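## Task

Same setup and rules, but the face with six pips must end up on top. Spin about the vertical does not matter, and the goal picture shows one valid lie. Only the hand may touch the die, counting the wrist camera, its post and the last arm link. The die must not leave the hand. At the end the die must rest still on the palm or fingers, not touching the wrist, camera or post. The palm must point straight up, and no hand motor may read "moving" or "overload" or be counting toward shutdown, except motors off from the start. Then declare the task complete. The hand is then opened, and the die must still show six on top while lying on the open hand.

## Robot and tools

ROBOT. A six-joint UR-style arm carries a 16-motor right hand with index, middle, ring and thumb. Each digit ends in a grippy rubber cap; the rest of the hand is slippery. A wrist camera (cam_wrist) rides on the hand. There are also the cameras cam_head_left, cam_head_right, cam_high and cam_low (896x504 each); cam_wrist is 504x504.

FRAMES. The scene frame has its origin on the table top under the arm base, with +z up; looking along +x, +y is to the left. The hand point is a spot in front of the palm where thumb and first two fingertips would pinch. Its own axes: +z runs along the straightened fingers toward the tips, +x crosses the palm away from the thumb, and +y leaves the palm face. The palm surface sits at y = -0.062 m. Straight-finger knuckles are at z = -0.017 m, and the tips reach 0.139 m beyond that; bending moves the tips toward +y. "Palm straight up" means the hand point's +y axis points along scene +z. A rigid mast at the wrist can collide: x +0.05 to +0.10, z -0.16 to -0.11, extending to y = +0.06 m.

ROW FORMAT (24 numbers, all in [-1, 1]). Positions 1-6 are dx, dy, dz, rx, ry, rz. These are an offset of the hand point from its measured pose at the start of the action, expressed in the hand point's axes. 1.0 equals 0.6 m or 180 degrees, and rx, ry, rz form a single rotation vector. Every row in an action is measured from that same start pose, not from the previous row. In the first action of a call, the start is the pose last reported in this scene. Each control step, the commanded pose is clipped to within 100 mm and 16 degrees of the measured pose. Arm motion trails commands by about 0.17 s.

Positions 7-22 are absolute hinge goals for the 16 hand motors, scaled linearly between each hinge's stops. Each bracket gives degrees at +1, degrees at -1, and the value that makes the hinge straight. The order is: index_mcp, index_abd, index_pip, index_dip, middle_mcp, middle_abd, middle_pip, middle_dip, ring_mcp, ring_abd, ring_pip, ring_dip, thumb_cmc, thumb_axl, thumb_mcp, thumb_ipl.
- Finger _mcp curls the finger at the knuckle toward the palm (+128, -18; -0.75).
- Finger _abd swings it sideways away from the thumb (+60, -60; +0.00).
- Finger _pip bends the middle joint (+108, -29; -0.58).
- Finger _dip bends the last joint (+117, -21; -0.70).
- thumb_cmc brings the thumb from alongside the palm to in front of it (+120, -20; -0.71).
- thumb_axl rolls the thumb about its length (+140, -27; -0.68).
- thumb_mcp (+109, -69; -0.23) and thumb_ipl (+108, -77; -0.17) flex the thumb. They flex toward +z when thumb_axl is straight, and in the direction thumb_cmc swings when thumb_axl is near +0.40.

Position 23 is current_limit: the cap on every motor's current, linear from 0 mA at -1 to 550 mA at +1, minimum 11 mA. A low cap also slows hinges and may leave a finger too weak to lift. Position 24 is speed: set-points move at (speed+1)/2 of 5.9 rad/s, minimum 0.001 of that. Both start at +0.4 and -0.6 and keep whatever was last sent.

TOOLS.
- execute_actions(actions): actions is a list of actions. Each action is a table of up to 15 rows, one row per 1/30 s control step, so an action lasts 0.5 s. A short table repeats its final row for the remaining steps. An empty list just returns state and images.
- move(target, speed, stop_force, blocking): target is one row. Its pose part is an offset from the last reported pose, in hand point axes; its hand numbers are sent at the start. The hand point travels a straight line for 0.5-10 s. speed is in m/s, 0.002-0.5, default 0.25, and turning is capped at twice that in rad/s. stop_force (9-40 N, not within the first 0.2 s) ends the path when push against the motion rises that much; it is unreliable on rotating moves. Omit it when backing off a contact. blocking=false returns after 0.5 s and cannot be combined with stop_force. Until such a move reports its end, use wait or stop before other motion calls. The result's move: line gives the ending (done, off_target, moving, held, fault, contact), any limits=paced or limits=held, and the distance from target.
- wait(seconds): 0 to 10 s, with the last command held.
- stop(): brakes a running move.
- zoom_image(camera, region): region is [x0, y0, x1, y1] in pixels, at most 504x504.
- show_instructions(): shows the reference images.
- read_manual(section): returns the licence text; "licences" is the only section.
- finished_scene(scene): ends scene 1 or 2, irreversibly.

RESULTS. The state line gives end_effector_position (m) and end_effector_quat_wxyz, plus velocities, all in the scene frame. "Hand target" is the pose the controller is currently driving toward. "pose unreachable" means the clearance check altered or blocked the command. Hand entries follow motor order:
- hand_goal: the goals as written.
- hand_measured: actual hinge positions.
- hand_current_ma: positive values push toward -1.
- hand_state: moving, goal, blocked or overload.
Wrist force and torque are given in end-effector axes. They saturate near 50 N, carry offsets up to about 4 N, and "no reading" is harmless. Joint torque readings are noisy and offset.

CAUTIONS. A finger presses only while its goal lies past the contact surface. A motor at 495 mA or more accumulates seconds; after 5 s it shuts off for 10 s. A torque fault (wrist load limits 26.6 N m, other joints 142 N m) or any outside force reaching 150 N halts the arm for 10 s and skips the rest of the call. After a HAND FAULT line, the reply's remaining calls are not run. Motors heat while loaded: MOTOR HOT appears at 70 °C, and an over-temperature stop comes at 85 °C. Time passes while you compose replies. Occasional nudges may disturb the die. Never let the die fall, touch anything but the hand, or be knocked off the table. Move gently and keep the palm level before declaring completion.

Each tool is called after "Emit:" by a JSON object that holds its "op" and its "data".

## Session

Emit:
{"op": "execute_actions", "data": {"actions": []}}

Emit:
{"op": "zoom_image", "data": {"camera": "cam_head_left", "region": [480, 0, 640, 140]}}

Emit:
{"op": "zoom_image", "data": {"camera": "cam_high", "region": [430, 40, 630, 190]}}

Scene clock: 0.00 s.
end_effector_position=(+0.6071, +0.0908, +0.5038) hand_goal=(-0.046, +0.000, +0.008, -0.280, -0.046, +0.000, +0.008, -0.280, -0.046, +0.000, +0.008, -0.280, +0.104, -0.266, -0.032, +0.018) hand_measured=(-0.060, +0.000, +0.006, -0.282, -0.060, +0.000, +0.006, -0.282, -0.060, +0.000, +0.006, -0.282, +0.092, -0.270, -0.034, +0.016) hand_current_ma=(-80, +0, -12, -13, -78, +0, -12, -12, -80, +0, -13, -13, -64, -25, -12, -11) hand_state=(goal, goal, goal, goal, goal, goal, goal, goal, goal, goal, goal, goal, goal, goal, goal, goal) hand_current_limit=0.40 hand_speed=-0.60 end_effector_quat_wxyz=(+0.491, +0.446, +0.529, +0.529) end_effector_velocity=(+0.000, -0.001, +0.000) end_effector_angular_velocity=(-0.000, -0.000, -0.001)
Joint positions: [-0.16  -1.161  2.19  -4.209 -1.31  -0.033]
Joint velocities: [-0.    -0.    -0.     0.    -0.001 -0.   ]
Joint torques (N m, as the arm reports them, + toward a larger angle): no reading
Motor temperatures (°C, as the motors report them): [21 21 22 28 31 28]
Wrist force (N, on the end effector, along its own x y z axes, offset not removed): no reading
Wrist torque (N m, same axes, about the end effector's origin, offset not removed): no reading
Hand target: +0.607, +0.091, +0.504; +0.491, +0.446, +0.529, +0.529

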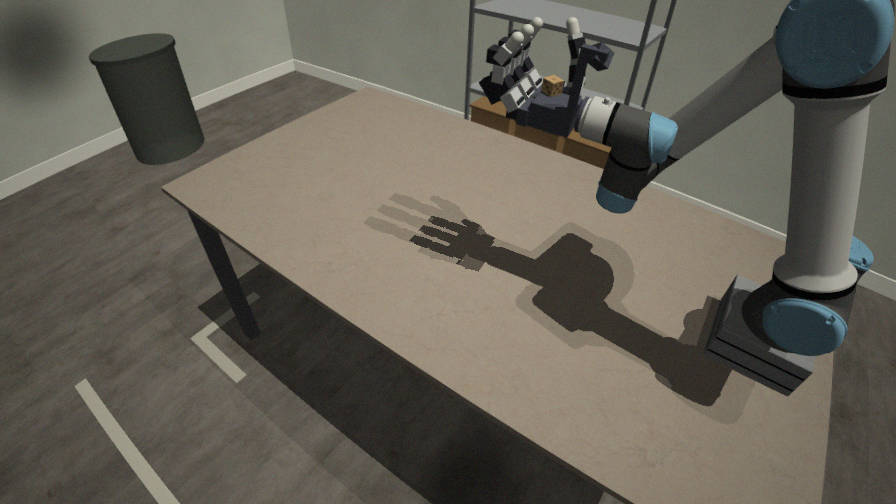

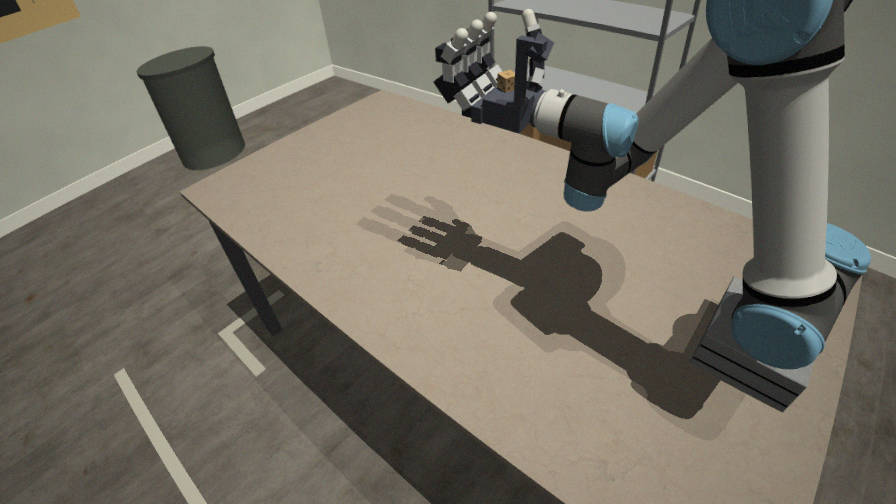

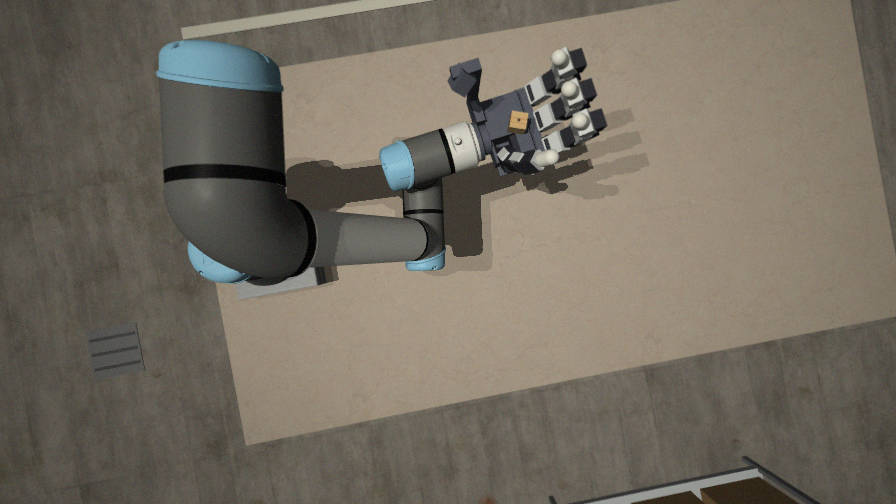

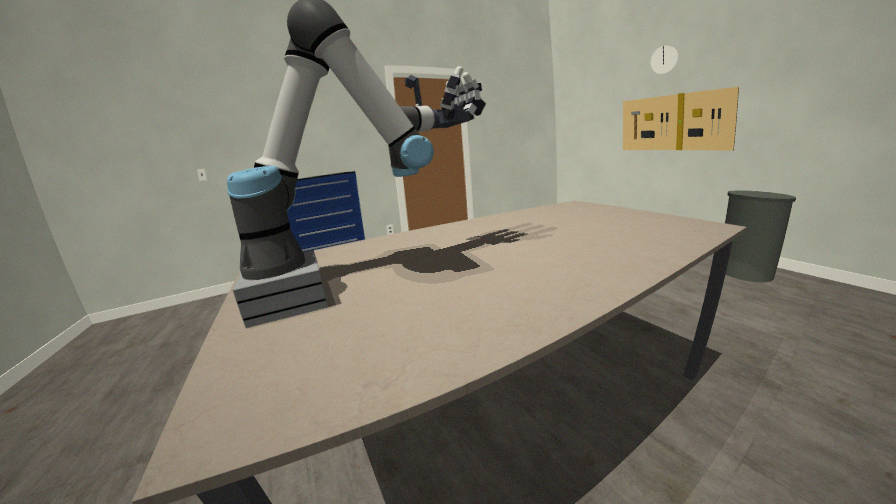

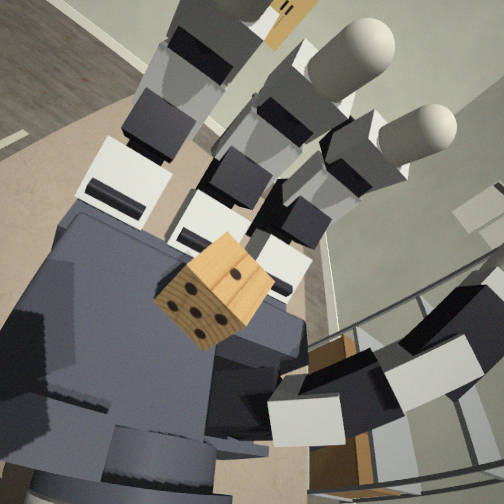

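Region (480, 0, 640, 140) of cam_head_left's 896x504 image, scaled by 3.150, with more detail than that image has; it fills the top 441 rows of this view, and the rest is white.

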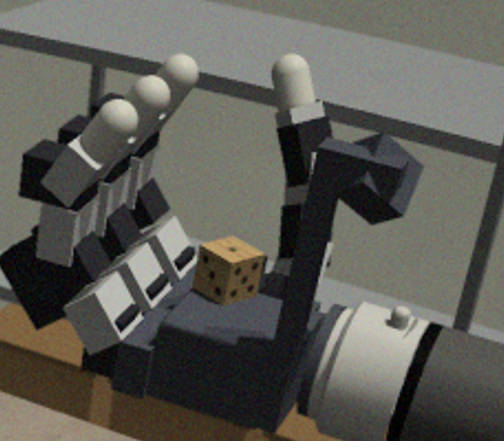

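Region (430, 40, 630, 190) of cam_high's 896x504 image, scaled by 2.520, with more detail than that image has; it fills the top 378 rows of this view, and the rest is white.

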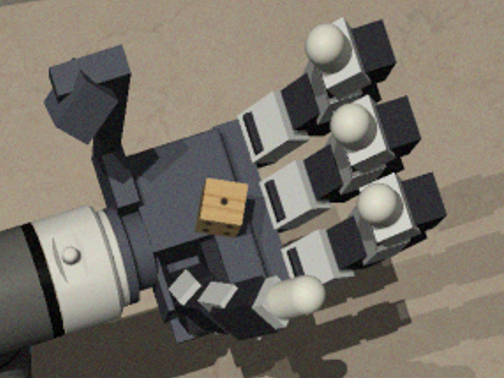

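Emit:
{"op": "move", "data": {"target": [0,0,0,0.17,0,0,-0.75,0,0.7,-0.5,-0.75,0,0.7,-0.5,-0.75,0,0.7,-0.5,0.104,-0.266,-0.032,0.018,0.4,-0.4], "speed": 0.15}}

Emit:
{"op": "move", "data": {"target": [0,0,0,-0.17,0,0,0.35,0,0.6,-0.4,0.35,0,0.6,-0.4,0.35,0,0.6,-0.4,0.104,-0.266,-0.032,0.018,0.4,-0.3], "speed": 0.15}}

Emit:
{"op": "move", "data": {"target": [0,0,0,0,0,0,0.5,0,-0.5,-0.6,0.5,0,-0.5,-0.6,0.5,0,-0.5,-0.6,0.104,-0.266,-0.032,0.018,0.4,-0.3]}}

Emit:
{"op": "move", "data": {"target": [0,0,0,0,0,0,0.0,0,-0.5,-0.6,0.0,0,-0.5,-0.6,0.0,0,-0.5,-0.6,0.104,-0.266,-0.032,0.018,0.4,-0.3]}}

Scene clock: 6.60 s.
end_effector_position=(+0.6071, +0.0908, +0.5038) hand_goal=(-0.750, +0.000, +0.700, -0.500, -0.750, +0.000, +0.700, -0.500, -0.750, +0.000, +0.700, -0.500, +0.104, -0.266, -0.032, +0.018) hand_measured=(-0.758, +0.000, +0.696, -0.498, -0.758, +0.000, +0.696, -0.498, -0.758, +0.000, +0.696, -0.498, +0.092, -0.270, -0.032, +0.016) hand_current_ma=(-40, +0, -22, +14, -44, +0, -22, +13, -40, +0, -23, +14, -60, -25, +2, -8) hand_state=(goal, goal, goal, goal, goal, goal, goal, goal, goal, goal, goal, goal, goal, goal, goal, goal) hand_current_limit=0.40 hand_speed=-0.40 end_effector_quat_wxyz=(+0.356, +0.560, +0.650, +0.371) end_effector_velocity=(+0.001, -0.001, +0.000) end_effector_angular_velocity=(-0.001, +0.009, -0.003)
Joint positions: [-0.157 -1.605  2.233 -3.263 -1.365 -0.162]
Joint velocities: [-0.001 -0.005 -0.004  0.018 -0.002 -0.001]
Joint torques (N m, as the arm reports them, + toward a larger angle): [  7.83 -25.71 -29.17  -1.23  -1.66  -1.66]
Motor temperatures (°C, as the motors report them): [21 21 22 28 31 28]
Wrist force (N, on the end effector, along its own x y z axes, offset not removed): [-2.1 0.7 -0.6]
Wrist torque (N m, same axes, about the end effector's origin, offset not removed): [-0.11 0.29 -0.33]
Hand target: +0.607, +0.091, +0.504; +0.356, +0.560, +0.650, +0.371
Off the commanded pose: 0.000 m, 0 deg.
move: done

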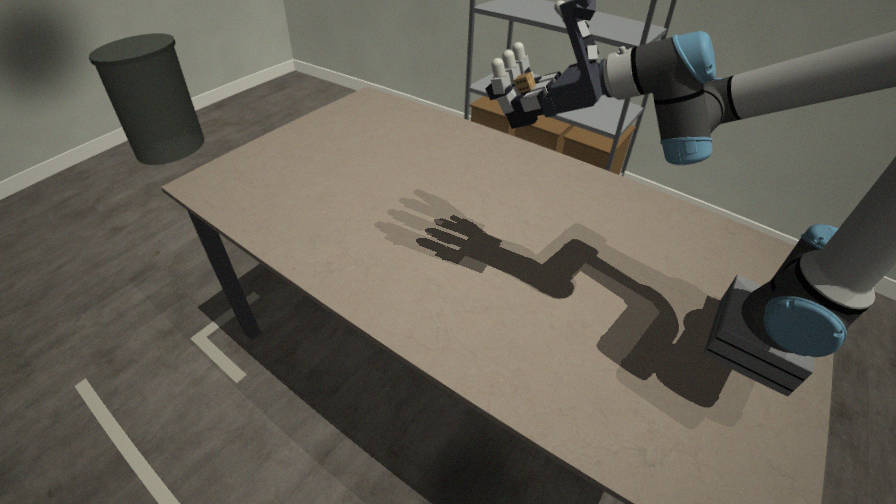

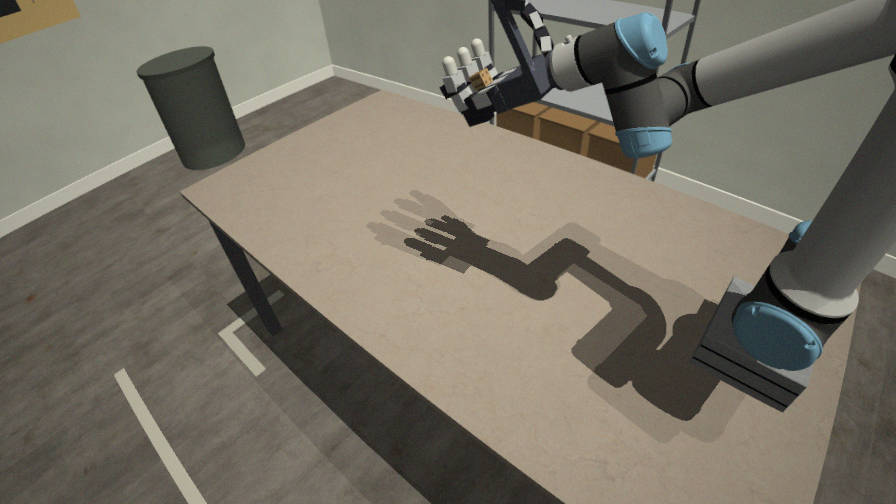

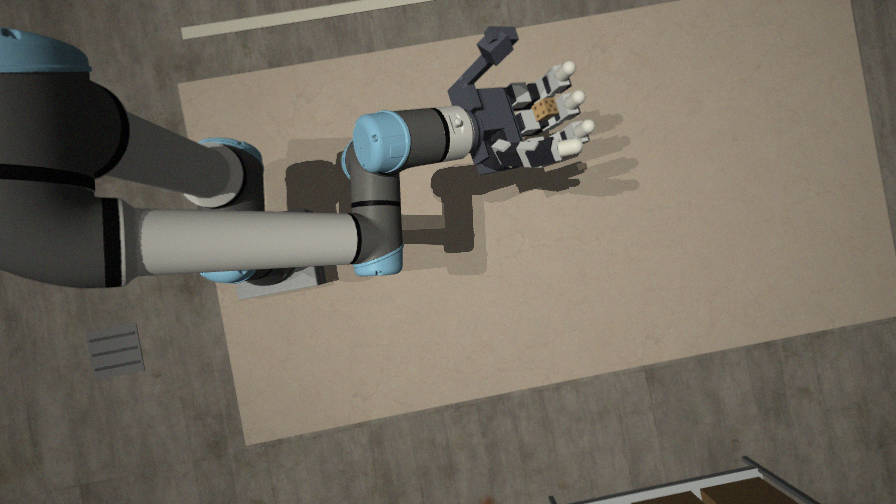

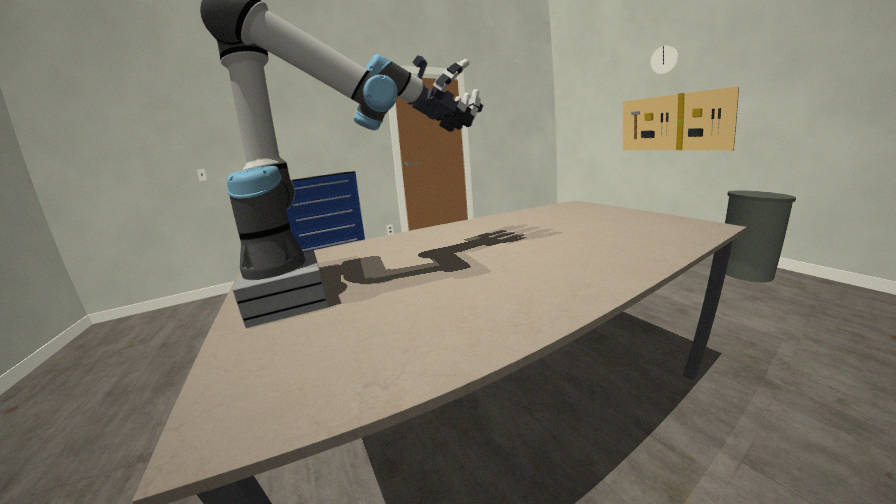

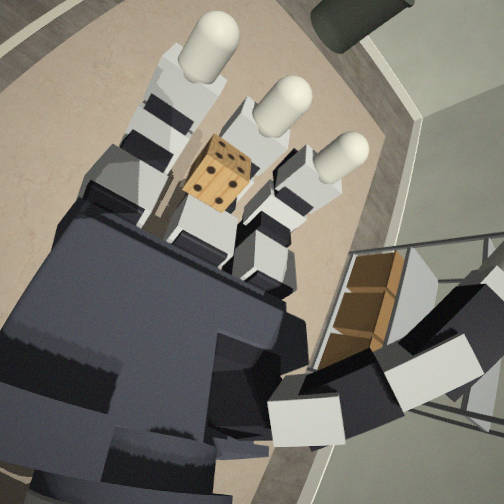

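Scene clock: 8.80 s.
end_effector_position=(+0.6071, +0.0908, +0.5038) hand_goal=(+0.350, +0.000, +0.600, -0.400, +0.350, +0.000, +0.600, -0.400, +0.350, +0.000, +0.600, -0.400, +0.104, -0.266, -0.032, +0.018) hand_measured=(+0.310, +0.000, +0.598, -0.402, +0.348, +0.000, +0.602, -0.402, +0.348, +0.000, +0.602, -0.402, +0.092, -0.266, -0.034, +0.018) hand_current_ma=(-211, +0, -13, -12, -13, +0, +5, -11, -10, +0, +6, -11, -59, +2, -14, -8) hand_state=(blocked, goal, goal, goal, goal, goal, goal, goal, goal, goal, goal, goal, goal, goal, goal, goal) hand_current_limit=0.40 hand_speed=-0.30 end_effector_quat_wxyz=(+0.491, +0.446, +0.529, +0.529) end_effector_velocity=(+0.000, +0.001, +0.001) end_effector_angular_velocity=(+0.002, -0.011, +0.003)
Joint positions: [-0.16  -1.161  2.19  -4.209 -1.31  -0.033]
Joint velocities: [ 0.002  0.009 -0.007 -0.014  0.     0.003]
Joint torques (N m, as the arm reports them, + toward a larger angle): [  9.54 -22.59 -16.87  -4.19  -2.32   1.97]
Motor temperatures (°C, as the motors report them): [21 21 22 28 31 28]
Wrist force (N, on the end effector, along its own x y z axes, offset not removed): [2.8 -2.2 -0.3]
Wrist torque (N m, same axes, about the end effector's origin, offset not removed): [-0.74 -0.40 0.01]
Hand target: +0.607, +0.091, +0.504; +0.492, +0.446, +0.529, +0.529
Off the commanded pose: 0.000 m, 0 deg.
move: done

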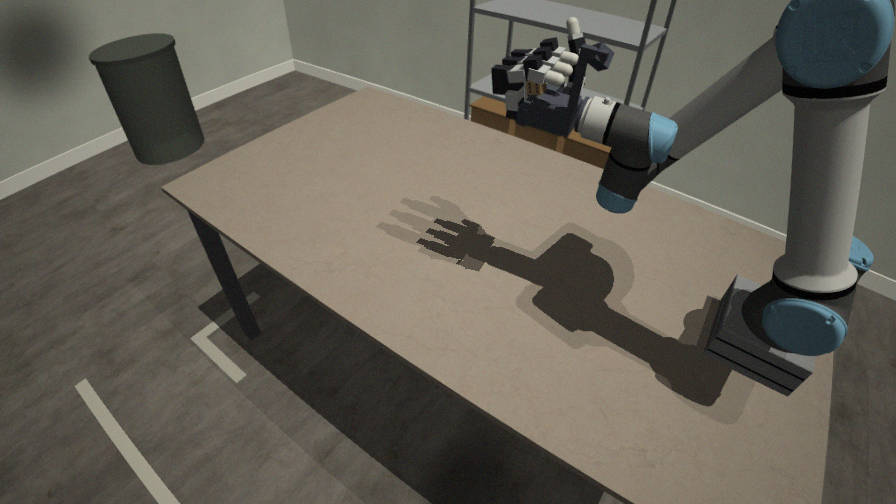

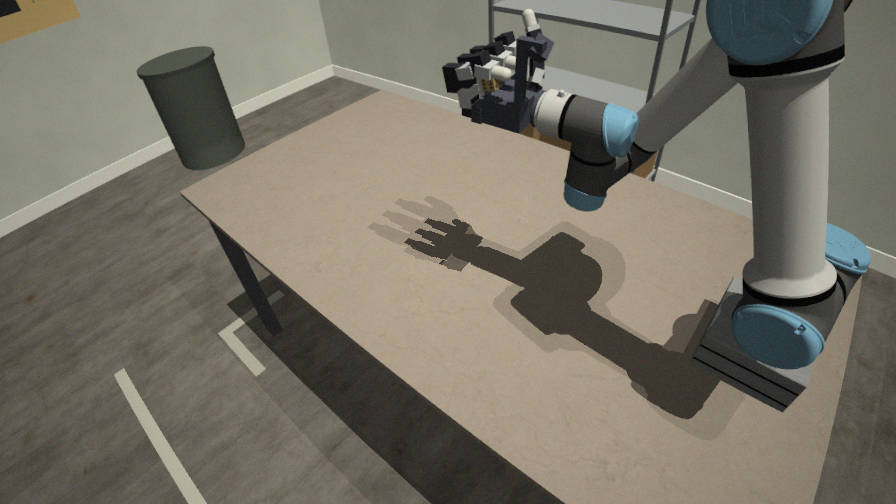

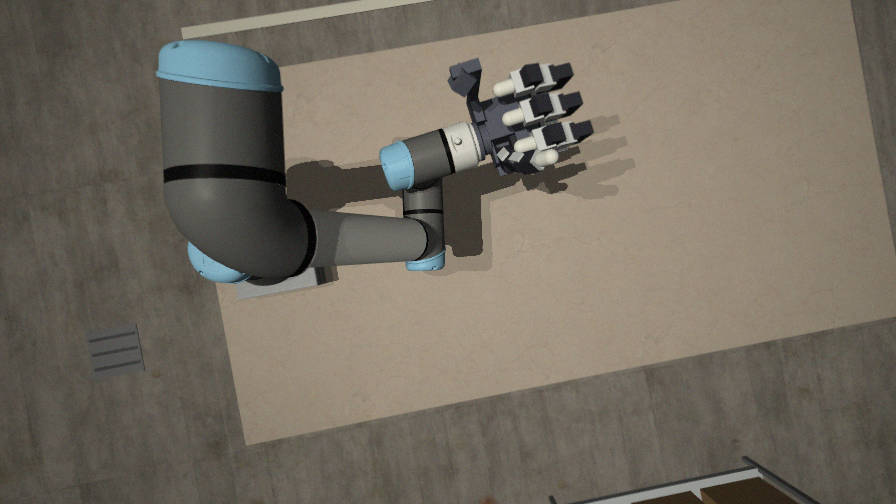

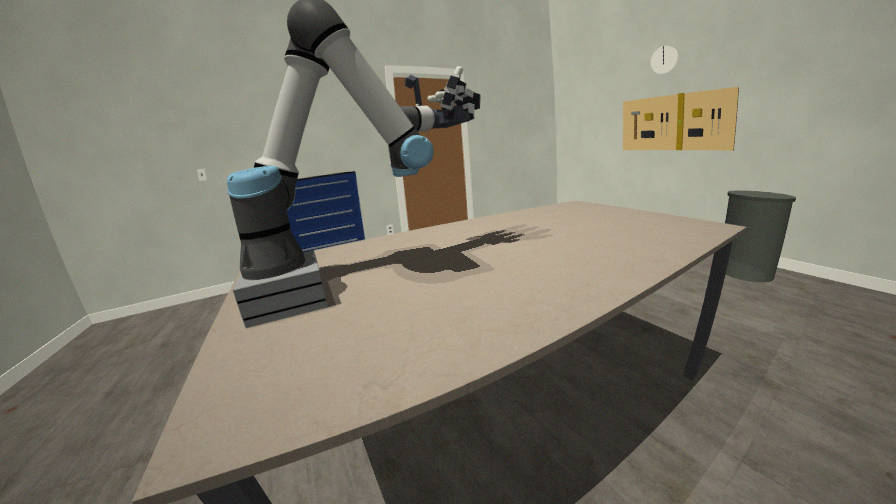

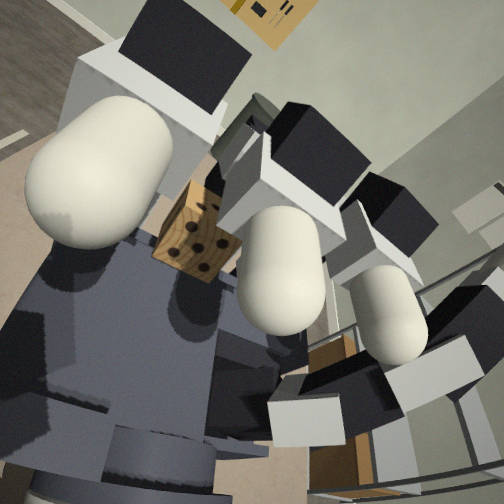

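Scene clock: 10.30 s.
end_effector_position=(+0.6071, +0.0908, +0.5038) hand_goal=(+0.500, +0.000, -0.500, -0.600, +0.500, +0.000, -0.500, -0.600, +0.500, +0.000, -0.500, -0.600, +0.104, -0.266, -0.032, +0.018) hand_measured=(+0.500, +0.002, -0.496, -0.596, +0.500, +0.000, -0.496, -0.598, +0.500, +0.000, -0.496, -0.596, +0.090, -0.264, -0.034, +0.018) hand_current_ma=(-2, +11, +17, +17, -2, +0, +17, +16, +0, +0, +18, +17, -68, +8, -13, -8) hand_state=(goal, goal, goal, goal, goal, goal, goal, goal, goal, goal, goal, goal, goal, goal, goal, goal) hand_current_limit=0.40 hand_speed=-0.30 end_effector_quat_wxyz=(+0.491, +0.446, +0.529, +0.529) end_effector_velocity=(+0.000, -0.001, -0.000) end_effector_angular_velocity=(+0.000, +0.000, -0.003)
Joint positions: [-0.16  -1.161  2.19  -4.209 -1.31  -0.033]
Joint velocities: [-0.002 -0.     0.     0.    -0.001 -0.   ]
Joint torques (N m, as the arm reports them, + toward a larger angle): [  0.61 -36.82  -6.41  -0.46   1.89  -2.17]
Motor temperatures (°C, as the motors report them): [21 21 22 28 31 28]
Wrist force (N, on the end effector, along its own x y z axes, offset not removed): [0.0 0.2 -1.3]
Wrist torque (N m, same axes, about the end effector's origin, offset not removed): [-0.14 -0.02 -0.28]
Hand target: +0.607, +0.091, +0.504; +0.491, +0.446, +0.529, +0.529
Off the commanded pose: 0.000 m, 0 deg.
move: done

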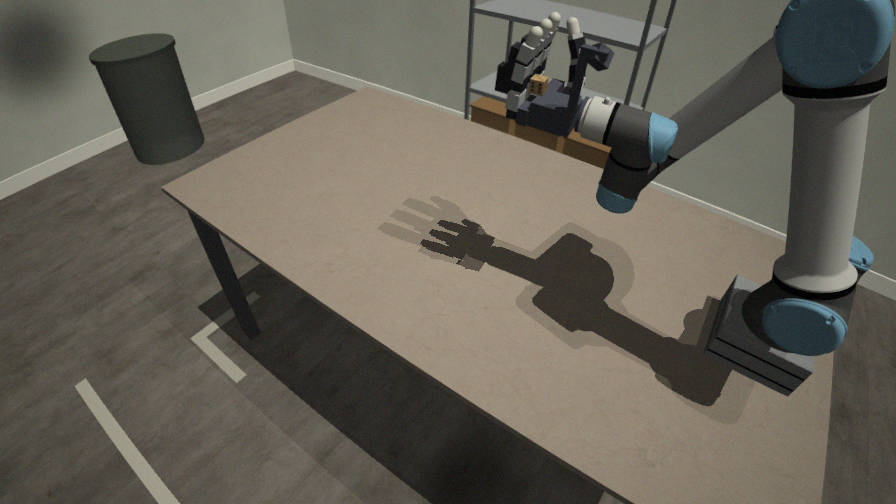

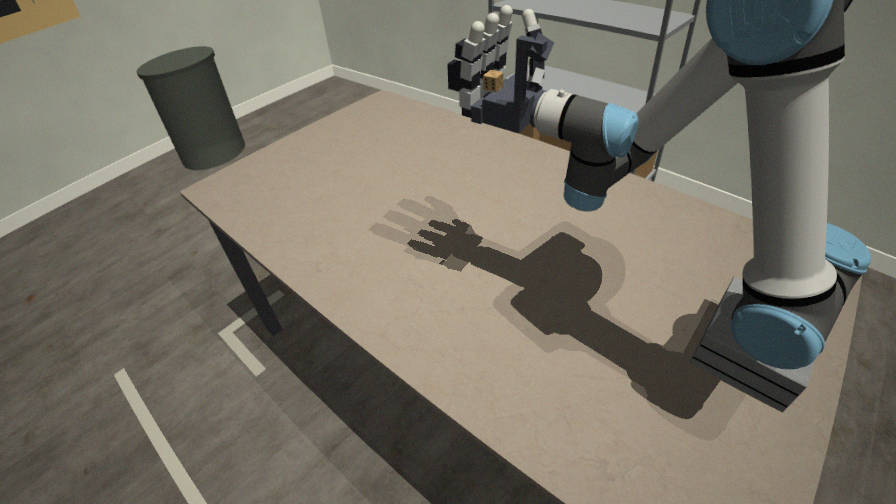

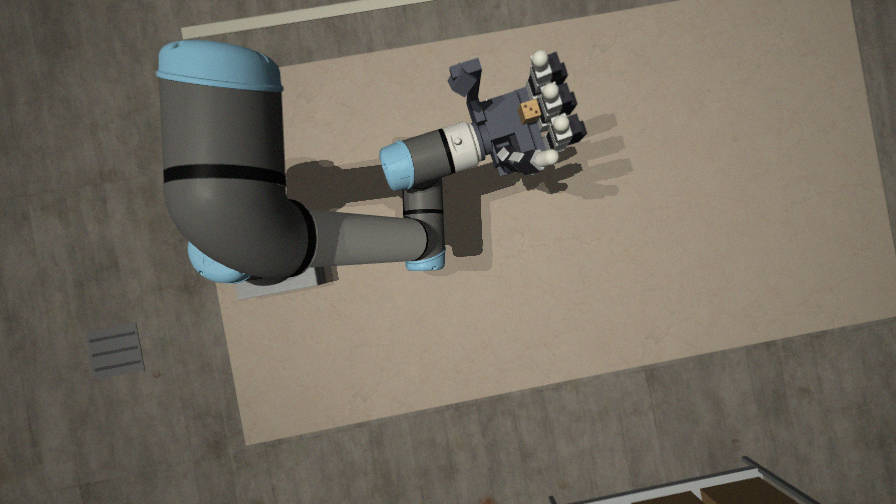

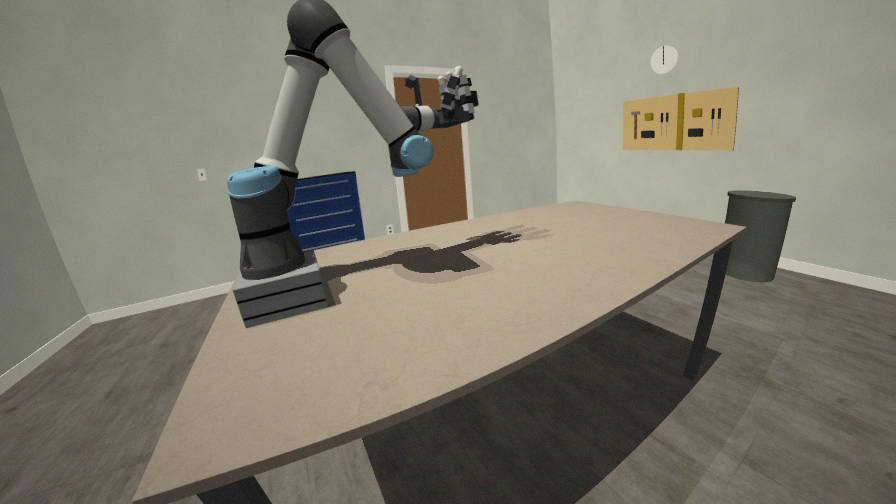

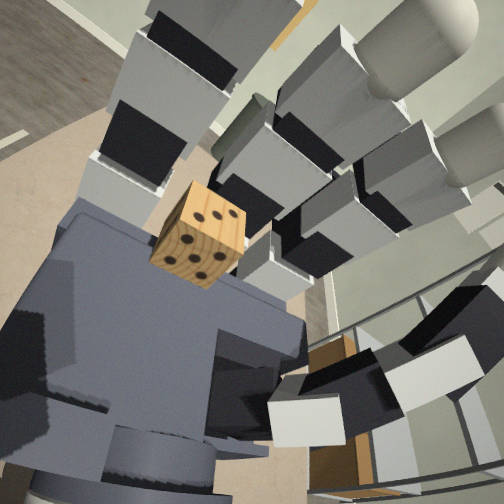

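Scene clock: 11.10 s.
end_effector_position=(+0.6071, +0.0908, +0.5038) hand_goal=(+0.000, +0.000, -0.500, -0.600, +0.000, +0.000, -0.500, -0.600, +0.000, +0.000, -0.500, -0.600, +0.104, -0.266, -0.032, +0.018) hand_measured=(-0.006, +0.002, -0.500, -0.598, -0.004, +0.000, -0.500, -0.598, -0.006, +0.000, -0.500, -0.598, +0.090, -0.264, -0.034, +0.018) hand_current_ma=(-29, +11, +4, +13, -27, +0, +4, +13, -29, +0, +4, +13, -67, +8, -13, -8) hand_state=(goal, goal, goal, goal, goal, goal, goal, goal, goal, goal, goal, goal, goal, goal, goal, goal) hand_current_limit=0.40 hand_speed=-0.30 end_effector_quat_wxyz=(+0.491, +0.446, +0.529, +0.529) end_effector_velocity=(+0.000, -0.000, -0.001) end_effector_angular_velocity=(+0.000, +0.002, -0.003)
Joint positions: [-0.16  -1.161  2.19  -4.209 -1.31  -0.033]
Joint velocities: [ 0.001  0.001 -0.     0.001 -0.004 -0.   ]
Joint torques (N m, as the arm reports them, + toward a larger angle): [  1.17 -37.26  -6.74  -0.71   1.85  -1.98]
Motor temperatures (°C, as the motors report them): [21 21 22 28 31 28]
Wrist force (N, on the end effector, along its own x y z axes, offset not removed): [1.6 -2.3 -0.2]
Wrist torque (N m, same axes, about the end effector's origin, offset not removed): [-0.56 -0.26 0.02]
Hand target: +0.607, +0.091, +0.504; +0.491, +0.446, +0.529, +0.529
Off the commanded pose: 0.000 m, 0 deg.
move: done

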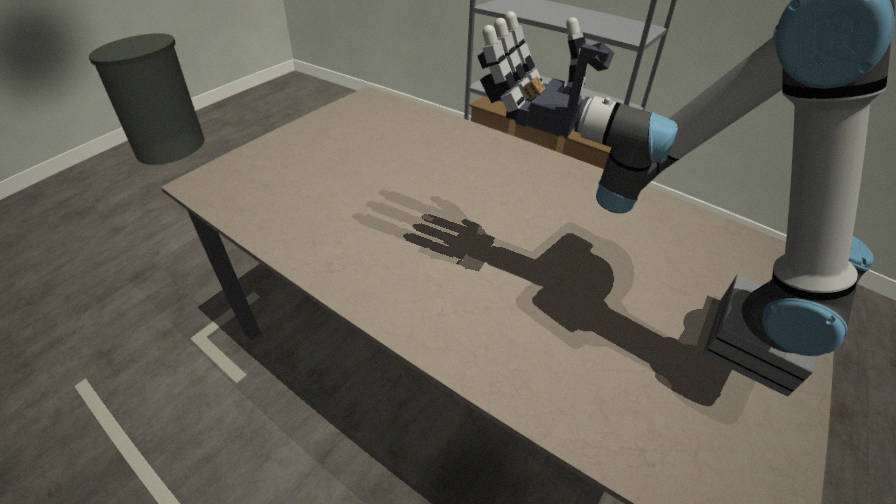

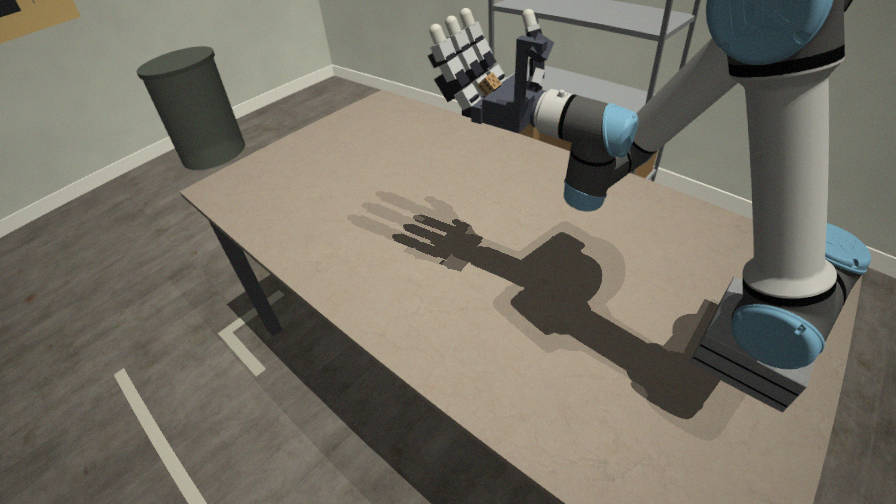

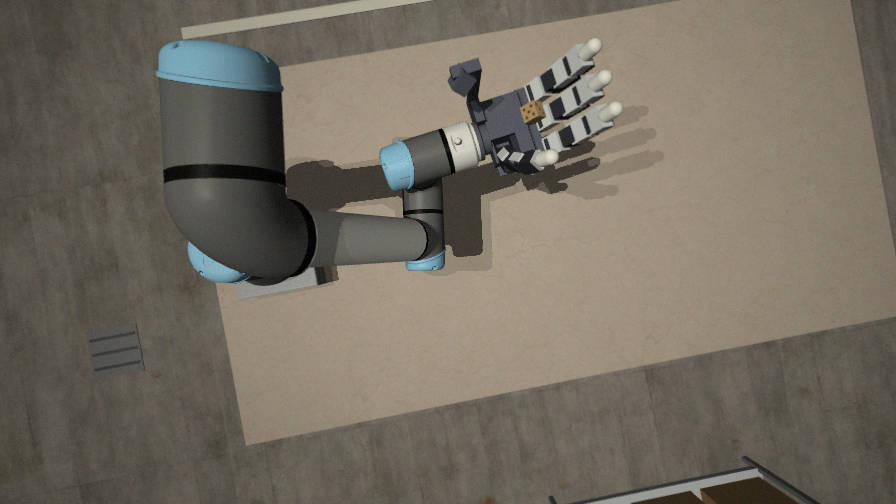

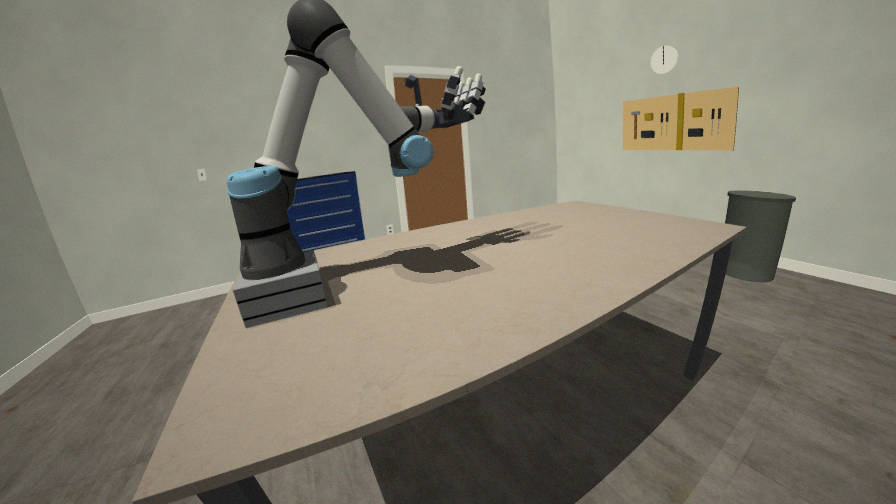

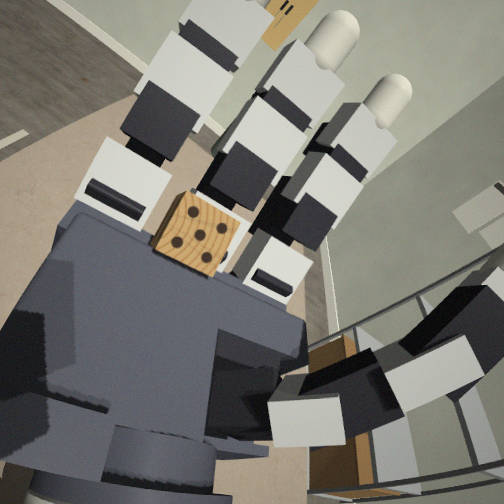

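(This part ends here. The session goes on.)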